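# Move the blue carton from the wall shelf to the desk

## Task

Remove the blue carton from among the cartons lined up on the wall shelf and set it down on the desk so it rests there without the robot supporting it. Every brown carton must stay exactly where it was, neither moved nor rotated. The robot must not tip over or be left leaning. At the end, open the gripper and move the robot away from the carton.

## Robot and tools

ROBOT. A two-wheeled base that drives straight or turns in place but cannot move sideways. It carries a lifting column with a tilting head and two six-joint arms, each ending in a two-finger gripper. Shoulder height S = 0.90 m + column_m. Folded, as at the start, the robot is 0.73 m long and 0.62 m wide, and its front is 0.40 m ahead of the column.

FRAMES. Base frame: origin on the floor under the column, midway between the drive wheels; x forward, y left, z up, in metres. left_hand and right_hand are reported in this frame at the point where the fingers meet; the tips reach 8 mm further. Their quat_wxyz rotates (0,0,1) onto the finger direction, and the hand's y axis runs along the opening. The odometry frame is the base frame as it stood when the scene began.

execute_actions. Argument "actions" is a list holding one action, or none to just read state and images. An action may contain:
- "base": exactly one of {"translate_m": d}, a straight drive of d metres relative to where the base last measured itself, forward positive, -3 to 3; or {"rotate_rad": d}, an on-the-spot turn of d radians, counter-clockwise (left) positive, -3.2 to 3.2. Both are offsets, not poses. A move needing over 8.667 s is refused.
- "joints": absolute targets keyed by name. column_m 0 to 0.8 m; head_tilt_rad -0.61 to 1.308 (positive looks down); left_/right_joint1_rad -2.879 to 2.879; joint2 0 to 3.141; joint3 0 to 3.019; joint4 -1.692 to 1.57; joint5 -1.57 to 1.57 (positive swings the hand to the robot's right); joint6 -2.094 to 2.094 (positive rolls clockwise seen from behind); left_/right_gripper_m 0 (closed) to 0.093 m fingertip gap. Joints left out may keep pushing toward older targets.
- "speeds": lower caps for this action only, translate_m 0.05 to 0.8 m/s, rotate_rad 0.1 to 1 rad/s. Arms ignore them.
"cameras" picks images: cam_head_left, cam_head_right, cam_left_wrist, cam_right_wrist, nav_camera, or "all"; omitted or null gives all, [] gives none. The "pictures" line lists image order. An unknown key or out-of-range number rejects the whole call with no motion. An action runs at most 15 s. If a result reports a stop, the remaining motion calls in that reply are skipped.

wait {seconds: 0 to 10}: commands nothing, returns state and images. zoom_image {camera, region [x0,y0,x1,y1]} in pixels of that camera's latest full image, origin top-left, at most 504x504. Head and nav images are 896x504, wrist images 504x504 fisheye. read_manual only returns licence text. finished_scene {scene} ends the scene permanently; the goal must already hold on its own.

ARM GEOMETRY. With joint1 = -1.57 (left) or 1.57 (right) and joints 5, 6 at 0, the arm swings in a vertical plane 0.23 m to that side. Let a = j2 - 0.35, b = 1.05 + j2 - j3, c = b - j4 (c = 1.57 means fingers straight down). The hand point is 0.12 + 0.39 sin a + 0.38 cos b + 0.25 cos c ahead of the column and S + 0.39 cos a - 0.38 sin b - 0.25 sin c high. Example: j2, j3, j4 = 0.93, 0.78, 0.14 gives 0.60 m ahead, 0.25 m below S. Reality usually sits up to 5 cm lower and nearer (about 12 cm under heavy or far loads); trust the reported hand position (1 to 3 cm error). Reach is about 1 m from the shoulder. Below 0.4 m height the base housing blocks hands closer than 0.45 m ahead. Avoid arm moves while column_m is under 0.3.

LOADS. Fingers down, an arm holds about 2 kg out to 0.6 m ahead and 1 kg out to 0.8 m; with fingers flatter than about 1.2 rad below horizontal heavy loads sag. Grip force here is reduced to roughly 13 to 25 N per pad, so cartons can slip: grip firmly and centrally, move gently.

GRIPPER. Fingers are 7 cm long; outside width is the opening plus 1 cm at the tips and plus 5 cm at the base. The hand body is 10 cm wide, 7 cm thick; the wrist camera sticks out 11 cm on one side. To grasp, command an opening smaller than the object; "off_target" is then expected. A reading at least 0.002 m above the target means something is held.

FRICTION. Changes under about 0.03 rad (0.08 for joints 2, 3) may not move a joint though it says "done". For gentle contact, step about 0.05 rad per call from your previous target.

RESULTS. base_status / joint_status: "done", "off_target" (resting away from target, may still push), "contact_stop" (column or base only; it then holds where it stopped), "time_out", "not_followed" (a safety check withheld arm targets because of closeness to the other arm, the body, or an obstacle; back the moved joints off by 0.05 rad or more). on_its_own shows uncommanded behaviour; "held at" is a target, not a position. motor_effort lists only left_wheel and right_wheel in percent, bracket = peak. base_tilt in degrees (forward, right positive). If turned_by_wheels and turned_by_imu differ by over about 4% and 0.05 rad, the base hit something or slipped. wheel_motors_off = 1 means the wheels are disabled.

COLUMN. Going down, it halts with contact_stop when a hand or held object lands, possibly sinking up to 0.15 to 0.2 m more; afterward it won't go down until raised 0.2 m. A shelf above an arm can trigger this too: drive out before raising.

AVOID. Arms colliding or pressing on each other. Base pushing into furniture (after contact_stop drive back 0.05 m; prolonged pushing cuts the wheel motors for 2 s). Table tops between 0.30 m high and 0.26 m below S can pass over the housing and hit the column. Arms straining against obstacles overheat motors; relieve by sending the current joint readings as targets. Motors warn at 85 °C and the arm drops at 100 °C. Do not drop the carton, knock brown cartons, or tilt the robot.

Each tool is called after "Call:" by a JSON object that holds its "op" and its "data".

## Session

Call:
{"op": "execute_actions", "data": {"actions": []}}

Scene clock: 0.00 s.
base_odometry: x=+0.000 y=+0.000 heading=+0.000 (m, m, rad; odometry frame)
turned_by_wheels: +0.000 (rad since the last result)
turned_by_imu: +0.000 (rad since the last result)
base_tilt: forward=+0.2 right=-0.3 (deg)
base_status: not commanded
joint_positions: column_m=+0.553 head_tilt_rad=+0.873 left_joint1_rad=-1.567 left_joint2_rad=+0.871 left_joint3_rad=+0.389 left_joint4_rad=-0.913 left_joint5_rad=+0.041 left_joint6_rad=+0.022 left_gripper_m=+0.095 right_joint1_rad=+1.561 right_joint2_rad=+0.852 right_joint3_rad=+0.420 right_joint4_rad=-0.972 right_joint5_rad=+0.008 right_joint6_rad=+0.024 right_gripper_m=+0.094
joint_status: not commanded
wheel_motors_off: 0
motor_effort: left_wheel=+2 right_wheel=+2 (%)
left_hand: x=+0.1446 y=+0.2183 z=+1.2490 quat_wxyz=(+0.422, +0.001, -0.907, +0.022) (m; base frame)
right_hand: x=+0.1555 y=-0.2289 z=+1.2556 quat_wxyz=(+0.426, -0.013, -0.904, +0.012) (m; base frame)
pictures: cam_head_left, cam_head_right, cam_left_wrist, cam_right_wrist, nav_camera
camera_calibration (this result's frames):
cam_head_left: T_world_to_cam=[[0.0292346, -0.997664, -0.0617477, 0.141448], [-0.82, 0.0113894, -0.572251, 0.928088], [0.571617, 0.0673626, -0.817751, 1.15682], [0, 0, 0, 1]] pos_world=[0.0956383, 0.0526205, 1.48583]
cam_head_right: T_world_to_cam=[[0.0175907, -0.997037, -0.0748891, 0.0672281], [-0.834079, 0.0266709, -0.551, 0.898834], [0.551365, 0.0721559, -0.831138, 1.18413], [0, 0, 0, 1]] pos_world=[0.0956255, -0.0423861, 1.48447]
cam_left_wrist: T_world_to_cam=[[0.0108645, -0.998861, 0.046466, 0.15804], [-0.0904513, 0.0452965, 0.99487, -1.23376], [-0.995842, -0.0150116, -0.0898561, 0.383678], [0, 0, 0, 1]] pos_world=[0.268771, 0.219505, 1.25456]
cam_right_wrist: T_world_to_cam=[[-0.00273703, -0.999558, 0.0296019, -0.26748], [-0.0474122, 0.0296984, 0.998434, -1.23718], [-0.998872, 0.00132925, -0.0474725, 0.33636], [0, 0, 0, 1]] pos_world=[0.27659, -0.231066, 1.25913]
Images, in order (width x height): cam_head_left 896x504, cam_head_right 896x504, cam_left_wrist 504x504, cam_right_wrist 504x504, nav_camera 896x504.

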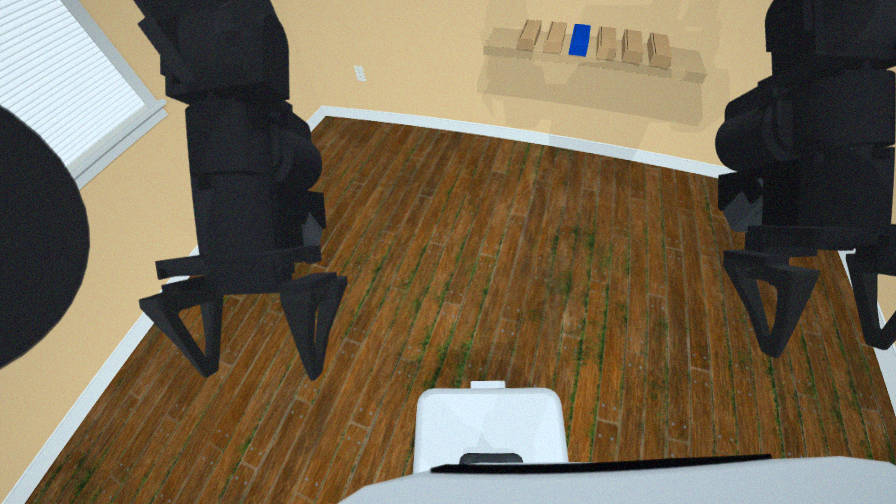

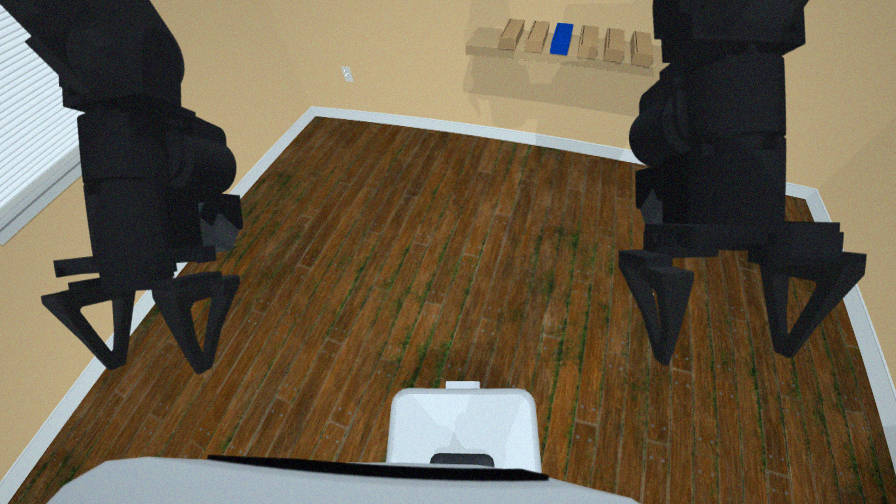

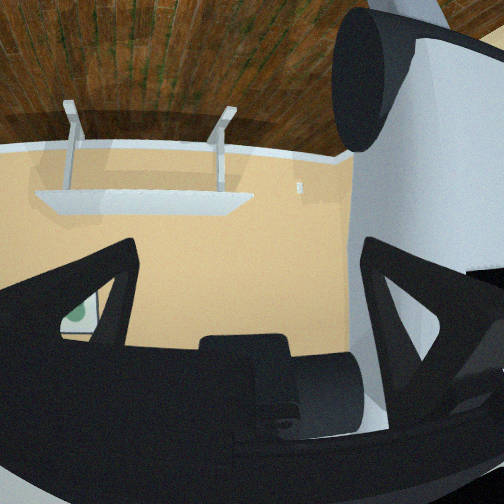

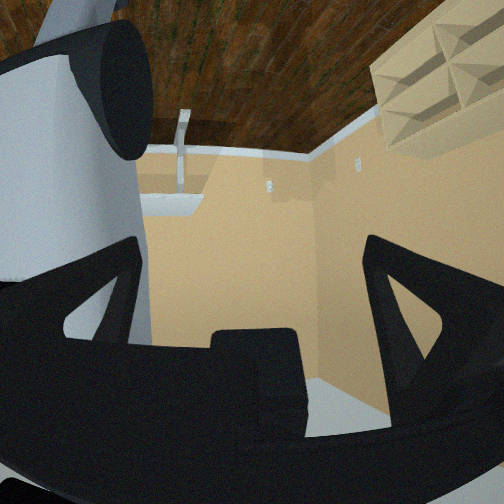

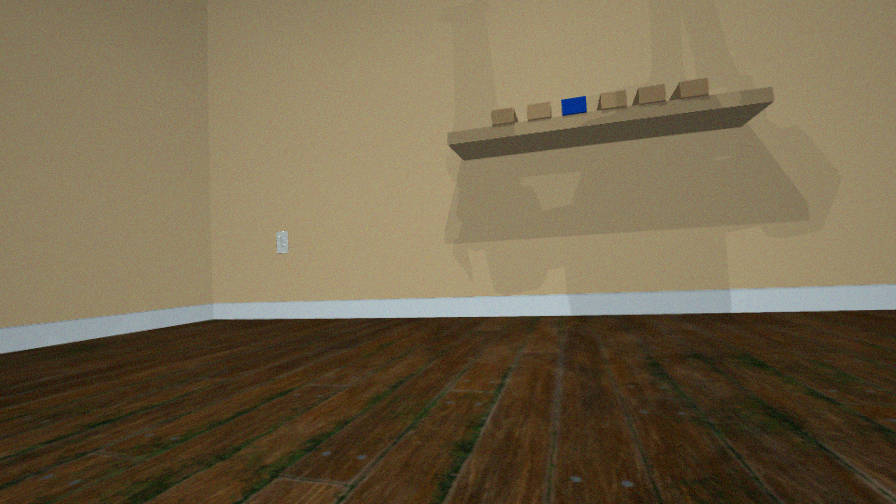

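Call:
{"op": "zoom_image", "data": {"camera": "nav_camera", "region": [440, 60, 620, 170]}}

Call:
{"op": "zoom_image", "data": {"camera": "nav_camera", "region": [600, 60, 780, 170]}}

Call:
{"op": "zoom_image", "data": {"camera": "cam_head_left", "region": [470, 0, 640, 100]}}

Call:
{"op": "zoom_image", "data": {"camera": "cam_head_left", "region": [560, 0, 730, 100]}}

Call:
{"op": "zoom_image", "data": {"camera": "cam_head_right", "region": [455, 0, 625, 100]}}

Region (440, 60, 620, 170) of nav_camera's 896x504 image, scaled by 2.800, with more detail than that image has.

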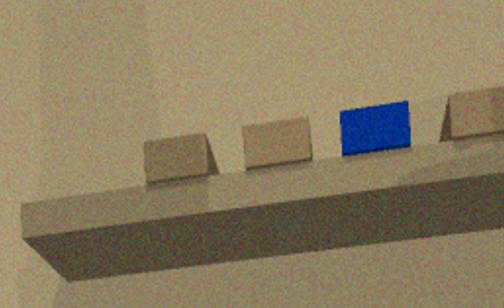

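Region (600, 60, 780, 170) of nav_camera's 896x504 image, scaled by 2.800, with more detail than that image has.

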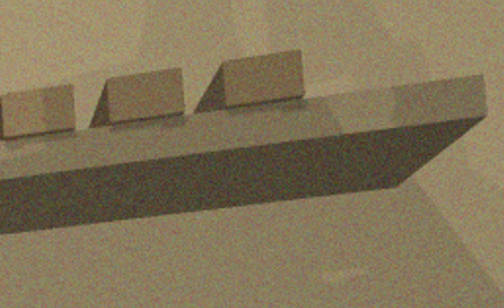

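Region (470, 0, 640, 100) of cam_head_left's 896x504 image, scaled by 2.965, with more detail than that image has; it fills the top 296 rows of this view, and the rest is white.

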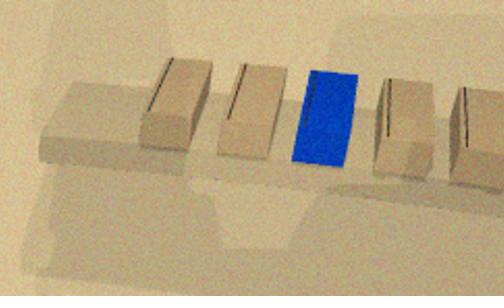

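Region (560, 0, 730, 100) of cam_head_left's 896x504 image, scaled by 2.965, with more detail than that image has; it fills the top 296 rows of this view, and the rest is white.

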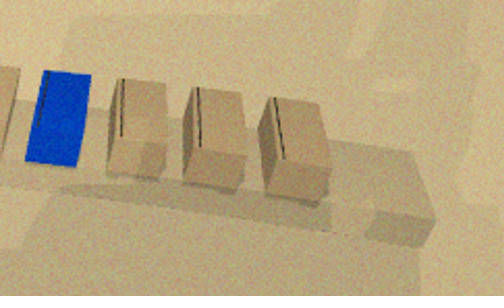

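Region (455, 0, 625, 100) of cam_head_right's 896x504 image, scaled by 2.965, with more detail than that image has; it fills the top 296 rows of this view, and the rest is white.

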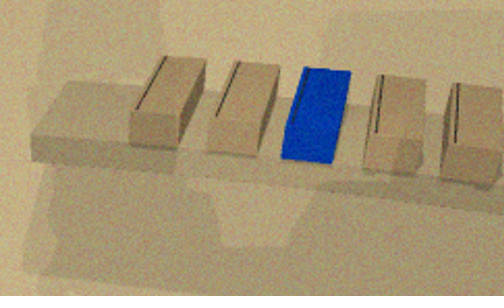

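Call:
{"op": "execute_actions", "data": {"actions": [{"base": {"rotate_rad": -0.156}, "joints": {"right_joint1_rad": 1.57, "right_joint2_rad": 1.725, "right_joint3_rad": 1.27, "right_joint4_rad": -0.015, "right_joint5_rad": 0.0, "right_joint6_rad": 0.155, "right_gripper_m": 0.093, "head_tilt_rad": 0.7}}], "cameras": ["cam_head_left", "cam_head_right", "cam_right_wrist", "nav_camera"]}}

Scene clock: 59.53 s.
base_odometry: x=+0.000 y=+0.000 heading=-0.152 (m, m, rad; odometry frame)
turned_by_wheels: -0.152 (rad since the last result)
turned_by_imu: -0.149 (rad since the last result)
base_tilt: forward=+0.1 right=-0.3 (deg)
base_status: done
joint_positions: column_m=+0.553 head_tilt_rad=+0.717 left_joint1_rad=-1.567 left_joint2_rad=+0.871 left_joint3_rad=+0.388 left_joint4_rad=-0.913 left_joint5_rad=+0.041 left_joint6_rad=+0.022 left_gripper_m=+0.095 right_joint1_rad=+1.564 right_joint2_rad=+1.720 right_joint3_rad=+1.261 right_joint4_rad=-0.024 right_joint5_rad=+0.002 right_joint6_rad=+0.145 right_gripper_m=+0.093
joint_status: all done
wheel_motors_off: 0
motor_effort: left_wheel=+6(82) right_wheel=-4(54) (%)
left_hand: x=+0.1442 y=+0.2183 z=+1.2491 quat_wxyz=(+0.422, +0.001, -0.906, +0.022) (m; base frame)
right_hand: x=+0.5357 y=-0.2309 z=+0.9040 quat_wxyz=(-0.021, -0.074, -0.997, +0.003) (m; base frame)
pictures: cam_head_left, cam_head_right, cam_right_wrist, nav_camera
camera_calibration (this result's frames):
cam_head_left: T_world_to_cam=[[0.0384656, -0.997664, -0.056461, 0.132848], [-0.721227, 0.0113894, -0.692605, 1.10843], [0.69163, 0.0673626, -0.719104, 0.998955], [0, 0, 0, 1]] pos_world=[0.103416, 0.0526205, 1.49356]
cam_head_right: T_world_to_cam=[[0.0290027, -0.997037, -0.0712506, 0.0610561], [-0.738434, 0.0266709, -0.673798, 1.0831], [0.673701, 0.0721559, -0.735473, 1.03074], [0, 0, 0, 1]] pos_world=[0.103613, -0.0423861, 1.49222]
cam_right_wrist: T_world_to_cam=[[-0.139548, -0.990168, 0.00968909, -0.164594], [-0.81601, 0.120535, 0.565331, -0.0437787], [-0.560941, 0.0709845, -0.824807, 1.1837], [0, 0, 0, 1]] pos_world=[0.605295, -0.241723, 1.00267]
Images, in order (width x height): cam_head_left 896x504, cam_head_right 896x504, cam_right_wrist 504x504, nav_camera 896x504.

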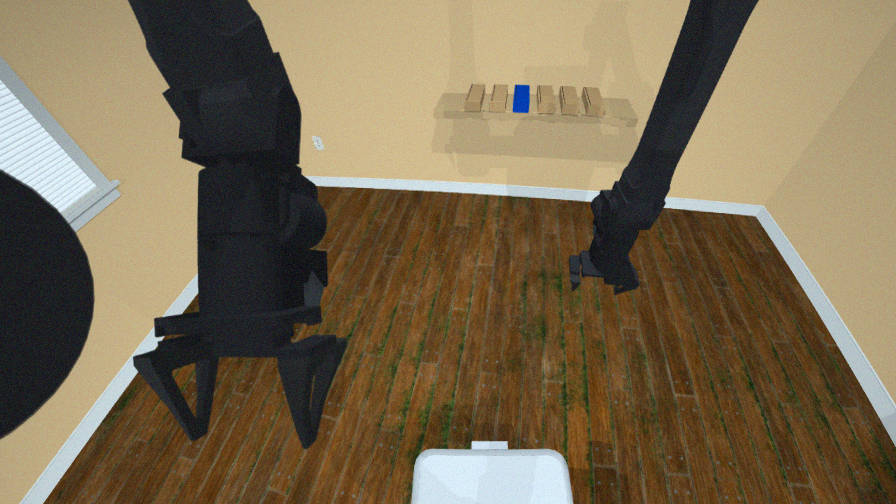

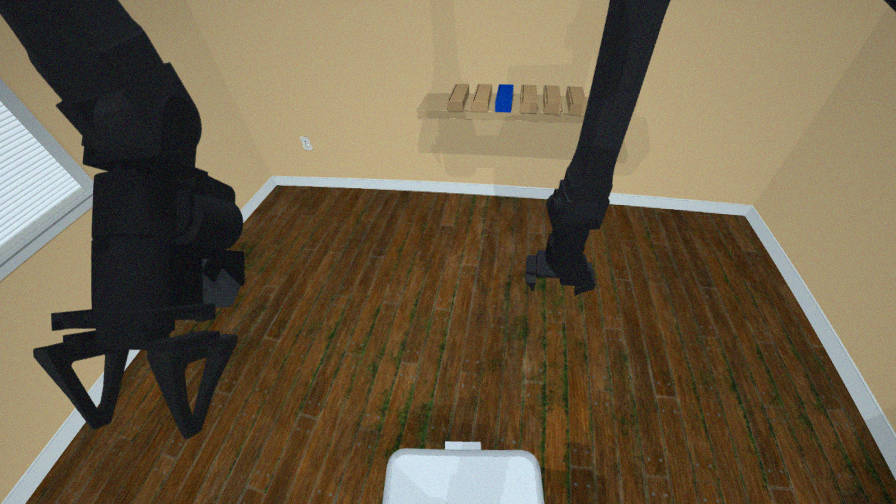

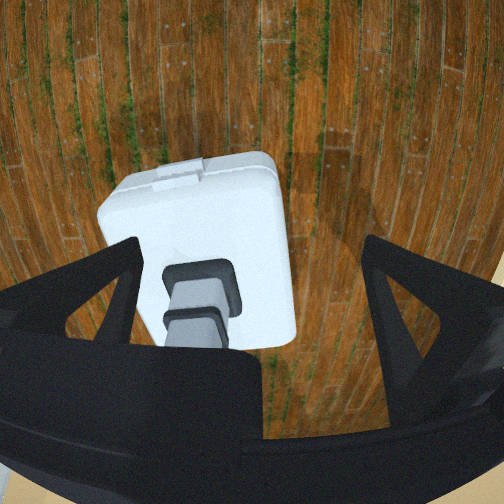

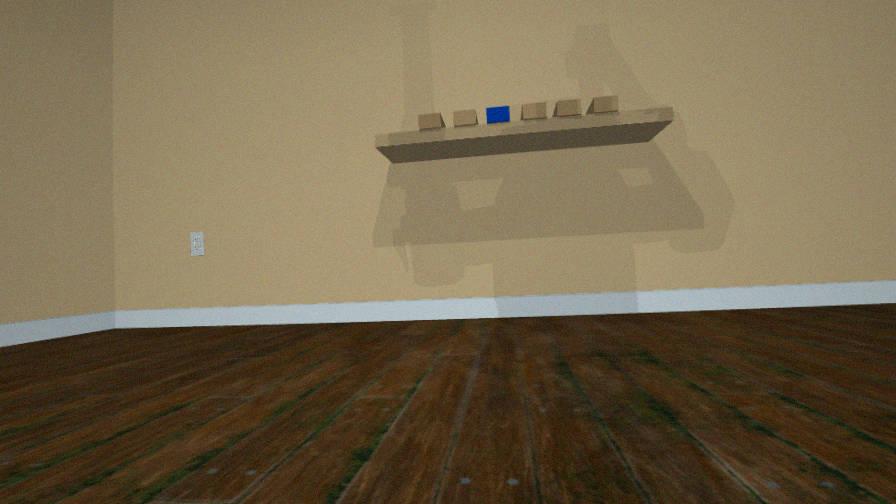

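Call:
{"op": "zoom_image", "data": {"camera": "cam_head_left", "region": [470, 70, 580, 130]}}

Call:
{"op": "zoom_image", "data": {"camera": "cam_head_left", "region": [550, 230, 670, 310]}}

Call:
{"op": "zoom_image", "data": {"camera": "nav_camera", "region": [440, 90, 560, 150]}}

Call:
{"op": "zoom_image", "data": {"camera": "cam_head_right", "region": [450, 70, 560, 130]}}

Call:
{"op": "zoom_image", "data": {"camera": "cam_head_right", "region": [505, 230, 625, 310]}}

Region (470, 70, 580, 130) of cam_head_left's 896x504 image, scaled by 4.582, with more detail than that image has; it fills the top 275 rows of this view, and the rest is white.

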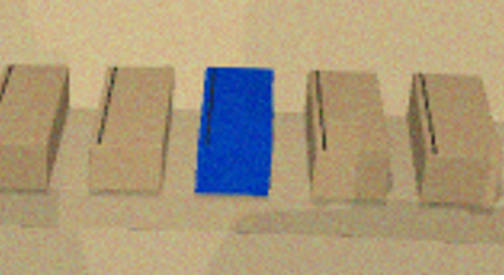

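Region (550, 230, 670, 310) of cam_head_left's 896x504 image, scaled by 4.200, with more detail than that image has.

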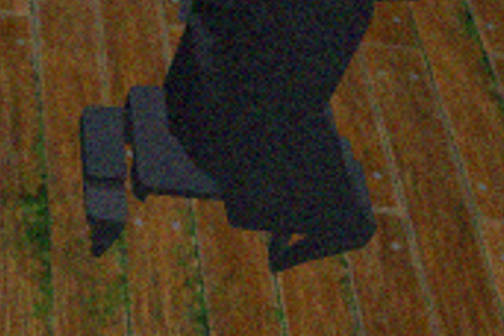

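Region (440, 90, 560, 150) of nav_camera's 896x504 image, scaled by 4.200, with more detail than that image has.

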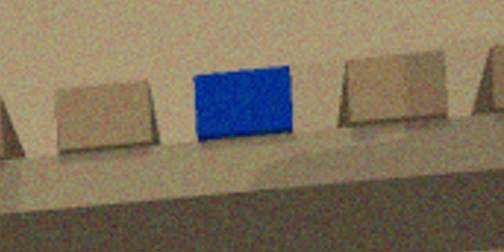

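Region (450, 70, 560, 130) of cam_head_right's 896x504 image, scaled by 4.582, with more detail than that image has; it fills the top 275 rows of this view, and the rest is white.

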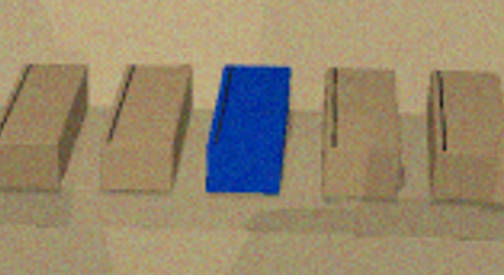

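Region (505, 230, 625, 310) of cam_head_right's 896x504 image, scaled by 4.200, with more detail than that image has.

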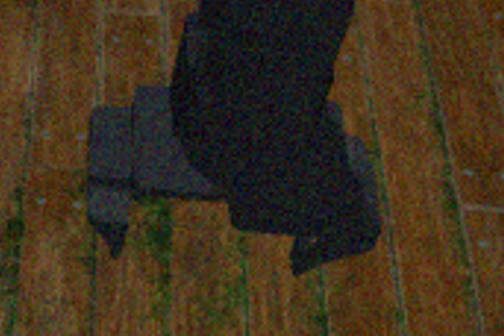

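Call:
{"op": "execute_actions", "data": {"actions": []}}

Scene clock: 84.83 s.
base_odometry: x=+0.000 y=+0.000 heading=-0.152 (m, m, rad; odometry frame)
turned_by_wheels: +0.000 (rad since the last result)
turned_by_imu: +0.001 (rad since the last result)
base_tilt: forward=+0.1 right=-0.3 (deg)
base_status: done
joint_positions: column_m=+0.553 head_tilt_rad=+0.717 left_joint1_rad=-1.567 left_joint2_rad=+0.871 left_joint3_rad=+0.388 left_joint4_rad=-0.913 left_joint5_rad=+0.041 left_joint6_rad=+0.022 left_gripper_m=+0.095 right_joint1_rad=+1.564 right_joint2_rad=+1.720 right_joint3_rad=+1.261 right_joint4_rad=-0.024 right_joint5_rad=+0.002 right_joint6_rad=+0.145 right_gripper_m=+0.093
joint_status: all done
wheel_motors_off: 0
motor_effort: left_wheel=+8(82) right_wheel=-4(54) (%)
left_hand: x=+0.1442 y=+0.2183 z=+1.2491 quat_wxyz=(+0.422, +0.001, -0.906, +0.022) (m; base frame)
right_hand: x=+0.5357 y=-0.2309 z=+0.9040 quat_wxyz=(-0.021, -0.074, -0.997, +0.003) (m; base frame)
pictures: cam_head_left, cam_head_right, cam_left_wrist, cam_right_wrist, nav_camera
camera_calibration (this result's frames):
cam_head_left: T_world_to_cam=[[0.0384656, -0.997664, -0.056461, 0.132848], [-0.721227, 0.0113894, -0.692605, 1.10843], [0.69163, 0.0673626, -0.719104, 0.998955], [0, 0, 0, 1]] pos_world=[0.103416, 0.0526205, 1.49356]
cam_head_right: T_world_to_cam=[[0.0290028, -0.997037, -0.0712506, 0.0610561], [-0.738434, 0.0266709, -0.673798, 1.0831], [0.673702, 0.0721559, -0.735472, 1.03074], [0, 0, 0, 1]] pos_world=[0.103613, -0.0423861, 1.49222]
cam_left_wrist: T_world_to_cam=[[0.0109025, -0.998861, 0.0464592, 0.15804], [-0.0896924, 0.0452978, 0.994939, -1.23412], [-0.99591, -0.0150144, -0.0890963, 0.382341], [0, 0, 0, 1]] pos_world=[0.268363, 0.219504, 1.2546]
cam_right_wrist: T_world_to_cam=[[-0.139548, -0.990168, 0.00968909, -0.164594], [-0.81601, 0.120535, 0.565331, -0.0437787], [-0.560941, 0.0709845, -0.824807, 1.1837], [0, 0, 0, 1]] pos_world=[0.605295, -0.241723, 1.00267]
Images, in order (width x height): cam_head_left 896x504, cam_head_right 896x504, cam_left_wrist 504x504, cam_right_wrist 504x504, nav_camera 896x504.

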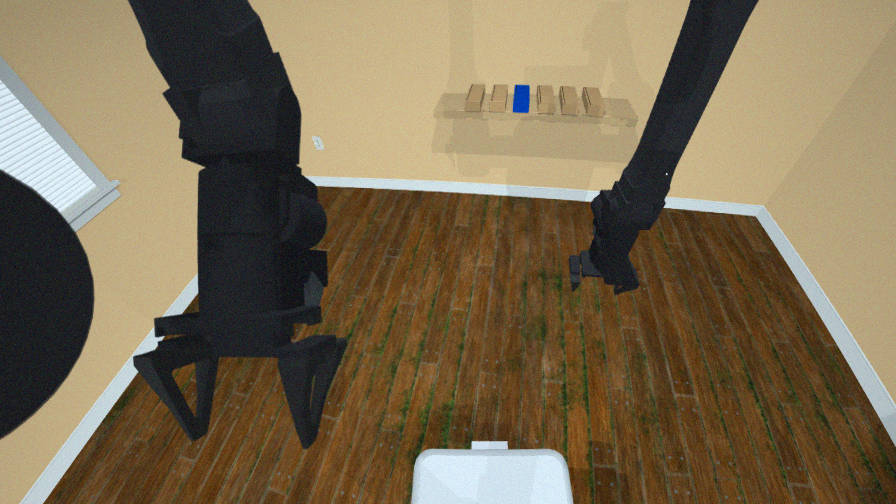

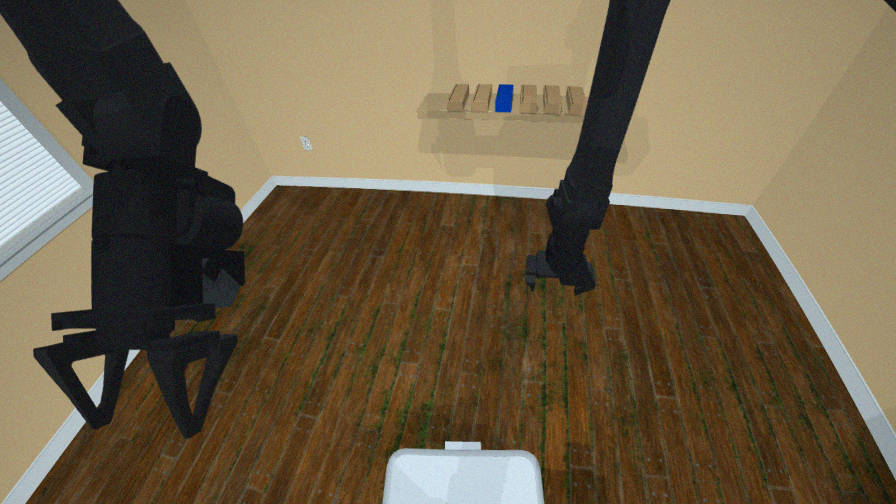

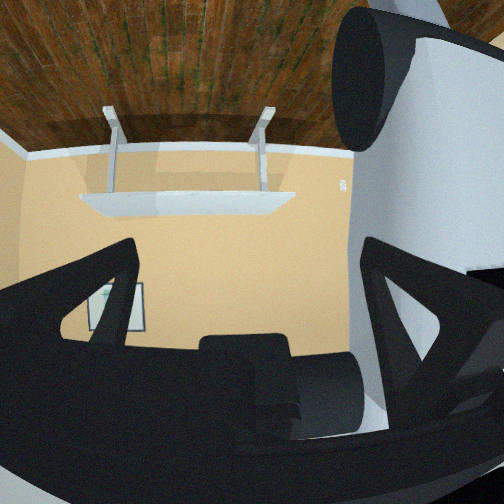

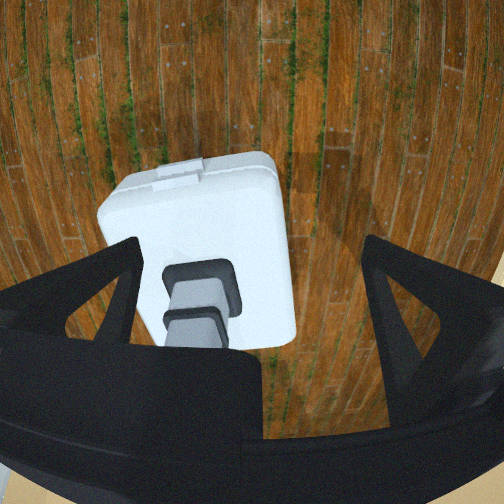

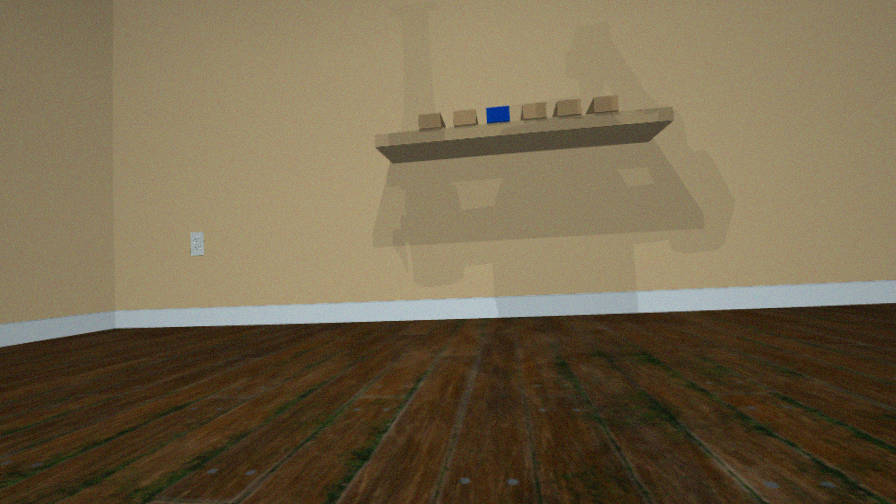

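Call:
{"op": "execute_actions", "data": {"actions": [{"base": {"translate_m": 1.30}, "joints": {"head_tilt_rad": 0.95}}]}}

Scene clock: 93.37 s.
base_odometry: x=+1.285 y=-0.198 heading=-0.153 (m, m, rad; odometry frame)
turned_by_wheels: -0.001 (rad since the last result)
turned_by_imu: +0.000 (rad since the last result)
base_tilt: forward=+0.2 right=-0.3 (deg)
base_status: done
joint_positions: column_m=+0.553 head_tilt_rad=+0.951 left_joint1_rad=-1.567 left_joint2_rad=+0.871 left_joint3_rad=+0.390 left_joint4_rad=-0.913 left_joint5_rad=+0.041 left_joint6_rad=+0.022 left_gripper_m=+0.095 right_joint1_rad=+1.564 right_joint2_rad=+1.720 right_joint3_rad=+1.268 right_joint4_rad=-0.022 right_joint5_rad=+0.002 right_joint6_rad=+0.145 right_gripper_m=+0.093
joint_status: all done
wheel_motors_off: 0
motor_effort: left_wheel=-1(60) right_wheel=+0(69) (%)
left_hand: x=+0.1454 y=+0.2183 z=+1.2487 quat_wxyz=(+0.421, +0.000, -0.907, +0.022) (m; base frame)
right_hand: x=+0.5405 y=-0.2304 z=+0.9043 quat_wxyz=(-0.025, -0.074, -0.997, +0.002) (m; base frame)
pictures: cam_head_left, cam_head_right, cam_left_wrist, cam_right_wrist, nav_camera
camera_calibration (this result's frames):
cam_head_left: T_world_to_cam=[[0.0243163, -0.997664, -0.0638448, 0.144922], [-0.86224, 0.0113894, -0.506372, 0.828781], [0.505916, 0.0673626, -0.859948, 1.22507], [0, 0, 0, 1]] pos_world=[0.0913018, 0.0526205, 1.48242]
cam_head_right: T_world_to_cam=[[0.0116803, -0.997037, -0.0760354, 0.0692884], [-0.874614, 0.0266709, -0.484086, 0.797846], [0.484679, 0.0721559, -0.871711, 1.24993], [0, 0, 0, 1]] pos_world=[0.0911831, -0.0423861, 1.48107]
cam_left_wrist: T_world_to_cam=[[0.0107883, -0.998861, 0.0464795, 0.15804], [-0.091969, 0.045294, 0.994731, -1.23303], [-0.995703, -0.0150062, -0.0913756, 0.386351], [0, 0, 0, 1]] pos_world=[0.269586, 0.219507, 1.25449]
cam_right_wrist: T_world_to_cam=[[-0.139196, -0.990234, 0.00784162, -0.161946], [-0.820991, 0.119826, 0.558226, -0.0311439], [-0.553714, 0.0712649, -0.829652, 1.18711], [0, 0, 0, 1]] pos_world=[0.609206, -0.241231, 1.00354]
Images, in order (width x height): cam_head_left 896x504, cam_head_right 896x504, cam_left_wrist 504x504, cam_right_wrist 504x504, nav_camera 896x504.

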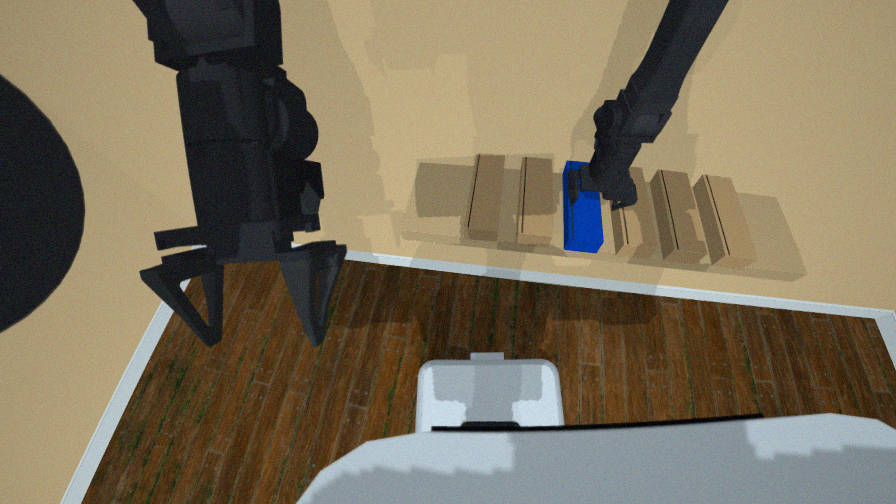

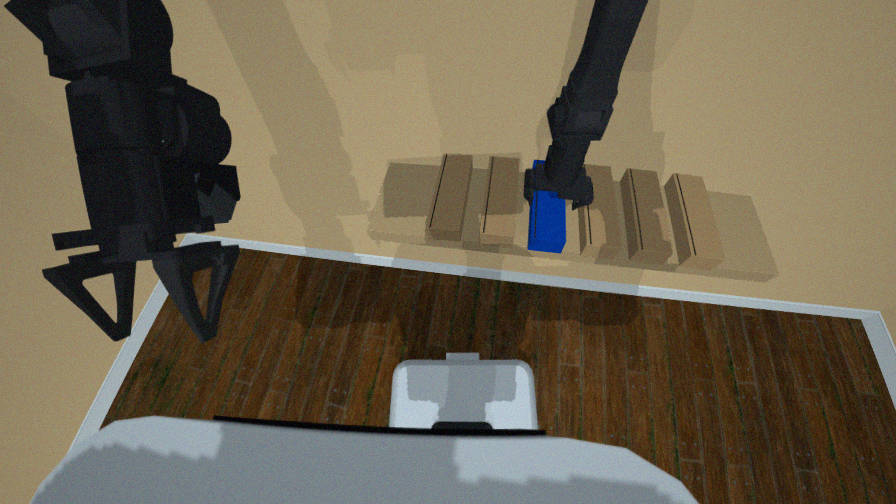

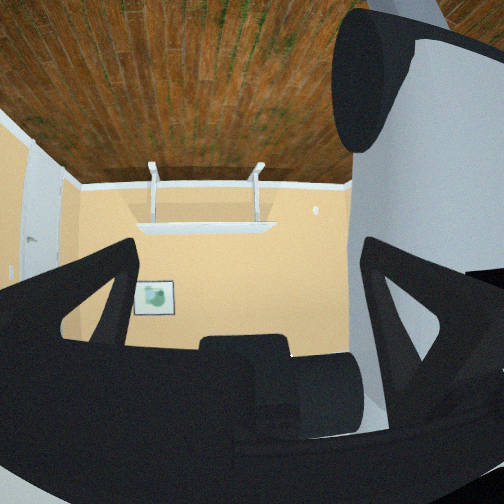

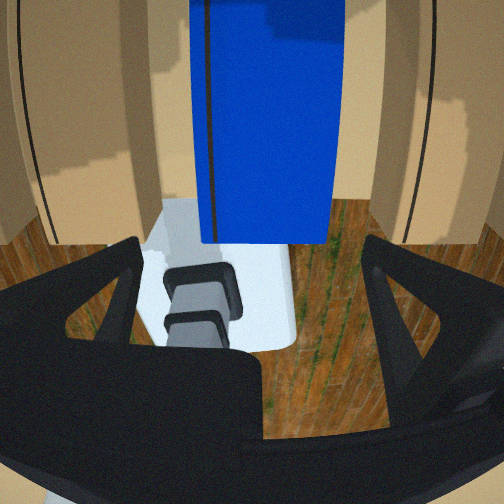

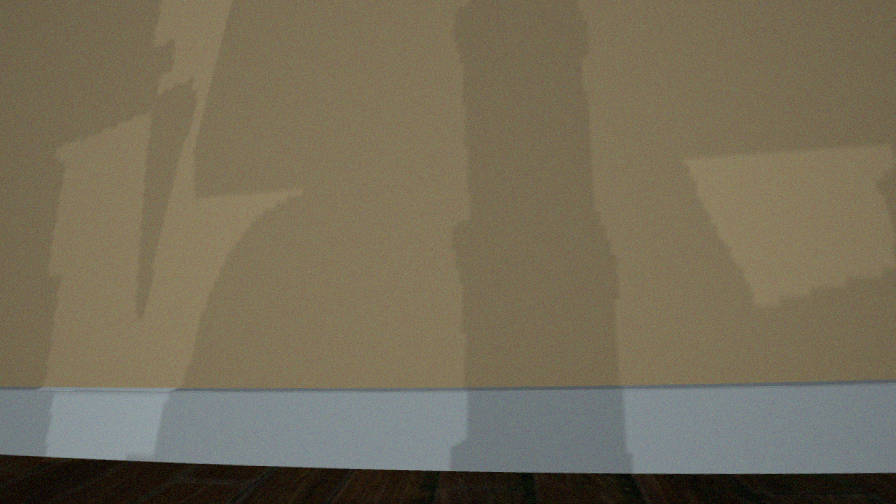

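Call:
{"op": "zoom_image", "data": {"camera": "cam_right_wrist", "region": [100, 150, 420, 300]}}

Call:
{"op": "zoom_image", "data": {"camera": "cam_right_wrist", "region": [100, 0, 420, 150]}}

Call:
{"op": "zoom_image", "data": {"camera": "cam_head_left", "region": [500, 130, 700, 280]}}

Region (100, 150, 420, 300) of cam_right_wrist's 504x504 image, scaled by 1.575, with more detail than that image has; it fills the top 236 rows of this view, and the rest is white.

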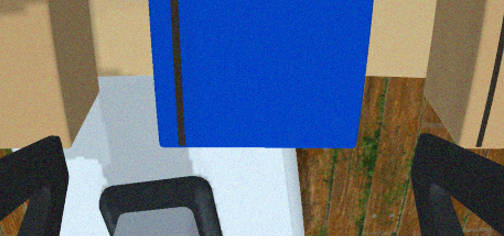

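Region (100, 0, 420, 150) of cam_right_wrist's 504x504 image, scaled by 1.575, with more detail than that image has; it fills the top 236 rows of this view, and the rest is white.

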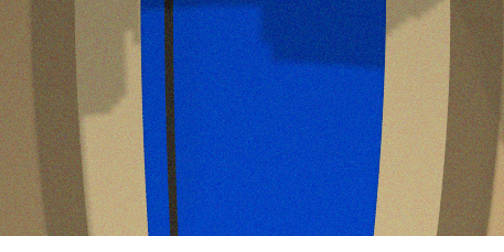

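Region (500, 130, 700, 280) of cam_head_left's 896x504 image, scaled by 2.520, with more detail than that image has; it fills the top 378 rows of this view, and the rest is white.

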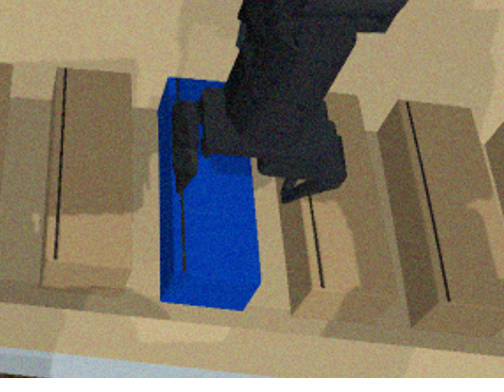

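Call:
{"op": "zoom_image", "data": {"camera": "cam_head_left", "region": [550, 215, 630, 270]}}

Call:
{"op": "zoom_image", "data": {"camera": "cam_head_left", "region": [505, 140, 585, 195]}}

Call:
{"op": "zoom_image", "data": {"camera": "cam_right_wrist", "region": [320, 170, 440, 260]}}

Call:
{"op": "zoom_image", "data": {"camera": "cam_right_wrist", "region": [100, 170, 220, 260]}}

Region (550, 215, 630, 270) of cam_head_left's 896x504 image, scaled by 6.300, with more detail than that image has; it fills the top 346 rows of this view, and the rest is white.

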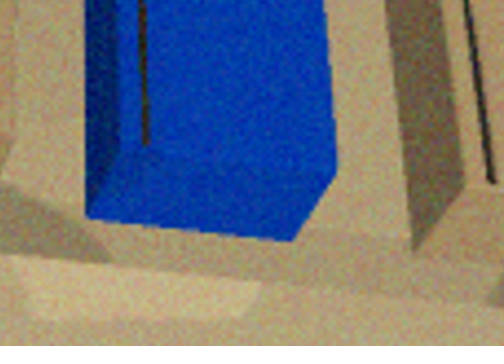

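Region (505, 140, 585, 195) of cam_head_left's 896x504 image, scaled by 6.300, with more detail than that image has; it fills the top 346 rows of this view, and the rest is white.

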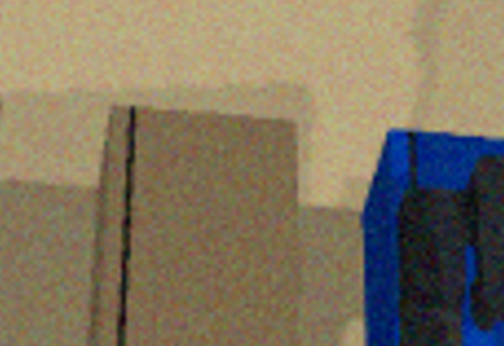

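Region (320, 170, 440, 260) of cam_right_wrist's 504x504 image, scaled by 4.200, with more detail than that image has; it fills the top 378 rows of this view, and the rest is white.

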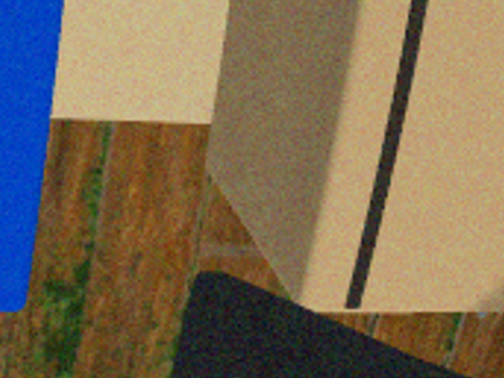

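Region (100, 170, 220, 260) of cam_right_wrist's 504x504 image, scaled by 4.200, with more detail than that image has; it fills the top 378 rows of this view, and the rest is white.

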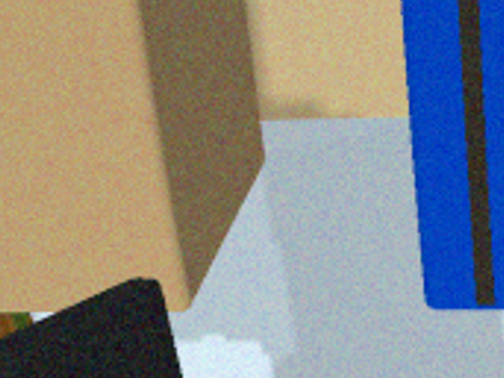

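Call:
{"op": "execute_actions", "data": {"actions": [{"base": {"rotate_rad": -0.031}, "joints": {"column_m": 0.51, "right_joint3_rad": 1.508, "right_joint4_rad": -0.26, "right_joint6_rad": 0.104}}], "cameras": ["cam_head_left", "cam_head_right", "cam_right_wrist"]}}

Scene clock: 211.10 s.
base_odometry: x=+1.285 y=-0.198 heading=-0.180 (m, m, rad; odometry frame)
turned_by_wheels: -0.028 (rad since the last result)
turned_by_imu: -0.025 (rad since the last result)
base_tilt: forward=+0.2 right=-0.2 (deg)
base_status: done
joint_positions: column_m=+0.510 head_tilt_rad=+0.951 left_joint1_rad=-1.567 left_joint2_rad=+0.871 left_joint3_rad=+0.390 left_joint4_rad=-0.913 left_joint5_rad=+0.041 left_joint6_rad=+0.022 left_gripper_m=+0.095 right_joint1_rad=+1.568 right_joint2_rad=+1.721 right_joint3_rad=+1.513 right_joint4_rad=-0.253 right_joint5_rad=+0.002 right_joint6_rad=+0.110 right_gripper_m=+0.093
joint_status: all done
wheel_motors_off: 0
motor_effort: left_wheel=+2(73) right_wheel=+0(61) (%)
left_hand: x=+0.1452 y=+0.2183 z=+1.2054 quat_wxyz=(+0.421, +0.000, -0.907, +0.022) (m; base frame)
right_hand: x=+0.6350 y=-0.2280 z=+0.8786 quat_wxyz=(-0.031, -0.056, -0.998, +0.001) (m; base frame)
pictures: cam_head_left, cam_head_right, cam_right_wrist
camera_calibration (this result's frames):
cam_head_left: T_world_to_cam=[[0.0243163, -0.997664, -0.0638448, 0.142148], [-0.86224, 0.0113894, -0.506372, 0.806778], [0.505916, 0.0673626, -0.859948, 1.1877], [0, 0, 0, 1]] pos_world=[0.0913018, 0.0526205, 1.43897]
cam_head_right: T_world_to_cam=[[0.0116803, -0.997037, -0.0760354, 0.0659844], [-0.874614, 0.0266709, -0.484086, 0.776811], [0.484679, 0.0721559, -0.871711, 1.21205], [0, 0, 0, 1]] pos_world=[0.0911832, -0.0423861, 1.43762]
cam_right_wrist: T_world_to_cam=[[-0.102741, -0.994694, 0.00536304, -0.168272], [-0.831674, 0.0888584, 0.548109, 0.0690788], [-0.545677, 0.0518532, -0.83639, 1.2143], [0, 0, 0, 1]] pos_world=[0.702777, -0.236483, 0.978668]
Images, in order (width x height): cam_head_left 896x504, cam_head_right 896x504, cam_right_wrist 504x504.

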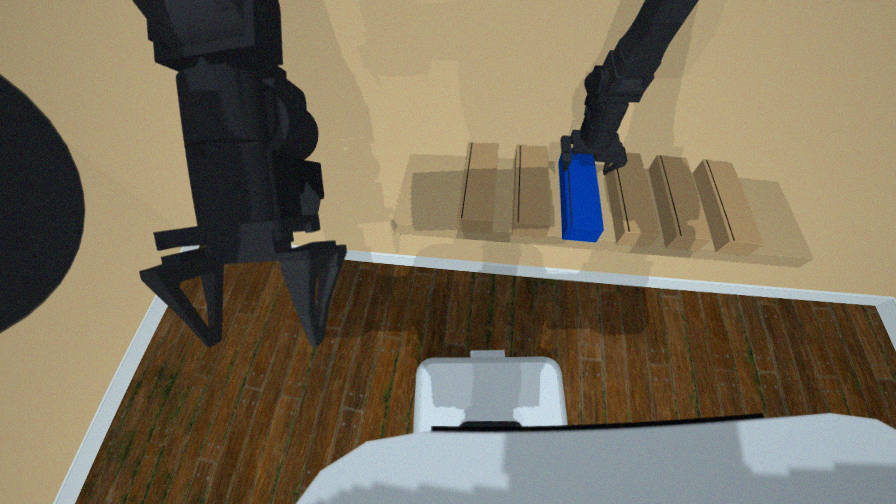

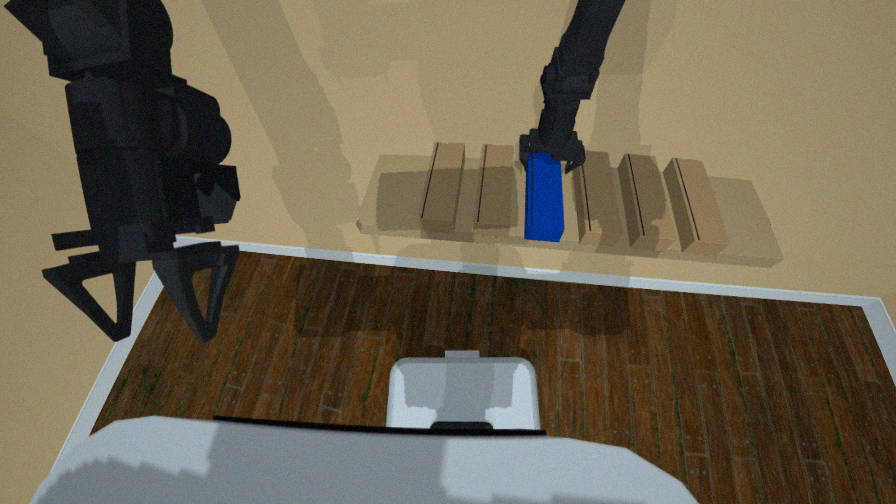

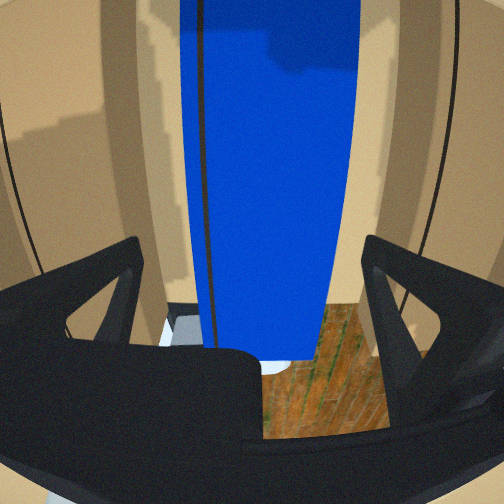

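Call:
{"op": "zoom_image", "data": {"camera": "cam_right_wrist", "region": [140, 0, 392, 190]}}

Call:
{"op": "zoom_image", "data": {"camera": "cam_right_wrist", "region": [126, 190, 378, 380]}}

Region (140, 0, 392, 190) of cam_right_wrist's 504x504 image, scaled by 2.000, with more detail than that image has; it fills the top 380 rows of this view, and the rest is white.

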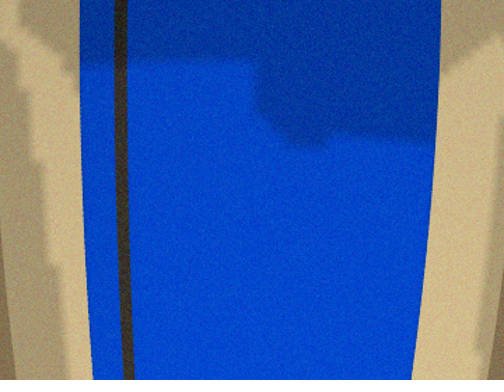

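Region (126, 190, 378, 380) of cam_right_wrist's 504x504 image, scaled by 2.000, with more detail than that image has; it fills the top 380 rows of this view, and the rest is white.

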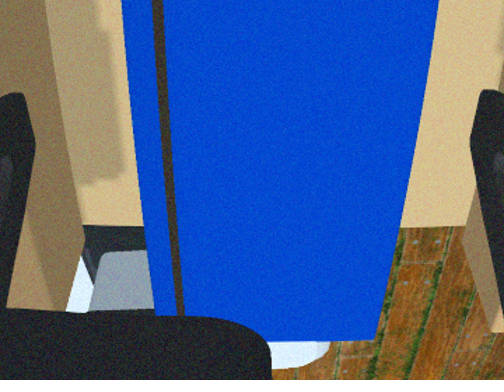

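Call:
{"op": "execute_actions", "data": {"actions": [{"base": {"rotate_rad": -0.016}, "joints": {"column_m": 0.488}}], "cameras": ["cam_head_left", "cam_right_wrist"]}}

Scene clock: 245.30 s.
base_odometry: x=+1.285 y=-0.198 heading=-0.193 (m, m, rad; odometry frame)
turned_by_wheels: -0.013 (rad since the last result)
turned_by_imu: -0.011 (rad since the last result)
base_tilt: forward=+0.3 right=-0.2 (deg)
base_status: done
joint_positions: column_m=+0.488 head_tilt_rad=+0.951 left_joint1_rad=-1.567 left_joint2_rad=+0.871 left_joint3_rad=+0.390 left_joint4_rad=-0.913 left_joint5_rad=+0.041 left_joint6_rad=+0.022 left_gripper_m=+0.095 right_joint1_rad=+1.568 right_joint2_rad=+1.721 right_joint3_rad=+1.513 right_joint4_rad=-0.254 right_joint5_rad=+0.002 right_joint6_rad=+0.110 right_gripper_m=+0.093
joint_status: all done
wheel_motors_off: 0
motor_effort: left_wheel=+2(66) right_wheel=+0(68) (%)
left_hand: x=+0.1452 y=+0.2183 z=+1.1833 quat_wxyz=(+0.421, +0.000, -0.907, +0.022) (m; base frame)
right_hand: x=+0.6349 y=-0.2280 z=+0.8566 quat_wxyz=(-0.031, -0.056, -0.998, +0.001) (m; base frame)
pictures: cam_head_left, cam_right_wrist
camera_calibration (this result's frames):
cam_head_left: T_world_to_cam=[[0.0243163, -0.997664, -0.0638448, 0.140743], [-0.86224, 0.0113894, -0.506372, 0.795635], [0.505916, 0.0673626, -0.859948, 1.16878], [0, 0, 0, 1]] pos_world=[0.0913018, 0.0526205, 1.41696]
cam_right_wrist: T_world_to_cam=[[-0.10274, -0.994694, 0.00540166, -0.168197], [-0.831464, 0.088859, 0.548426, 0.0806603], [-0.545996, 0.0518542, -0.836182, 1.19586], [0, 0, 0, 1]] pos_world=[0.702722, -0.236483, 0.956632]
Images, in order (width x height): cam_head_left 896x504, cam_right_wrist 504x504.

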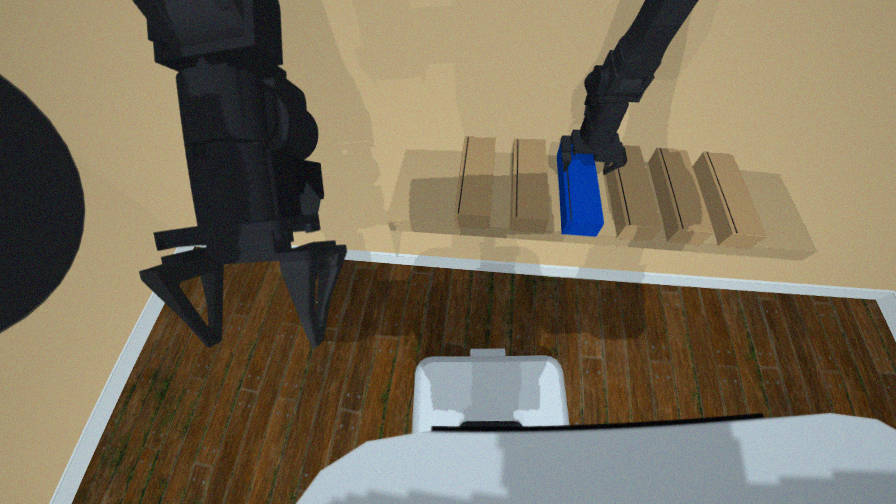

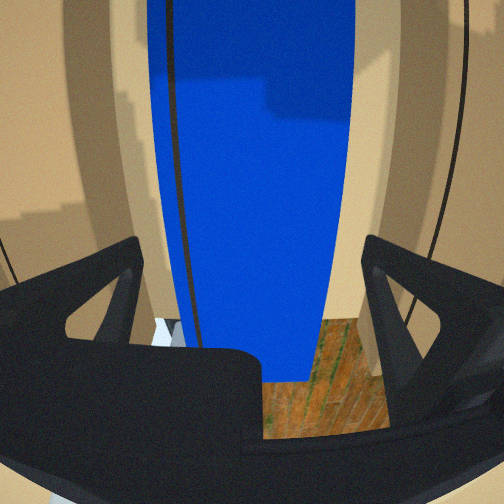

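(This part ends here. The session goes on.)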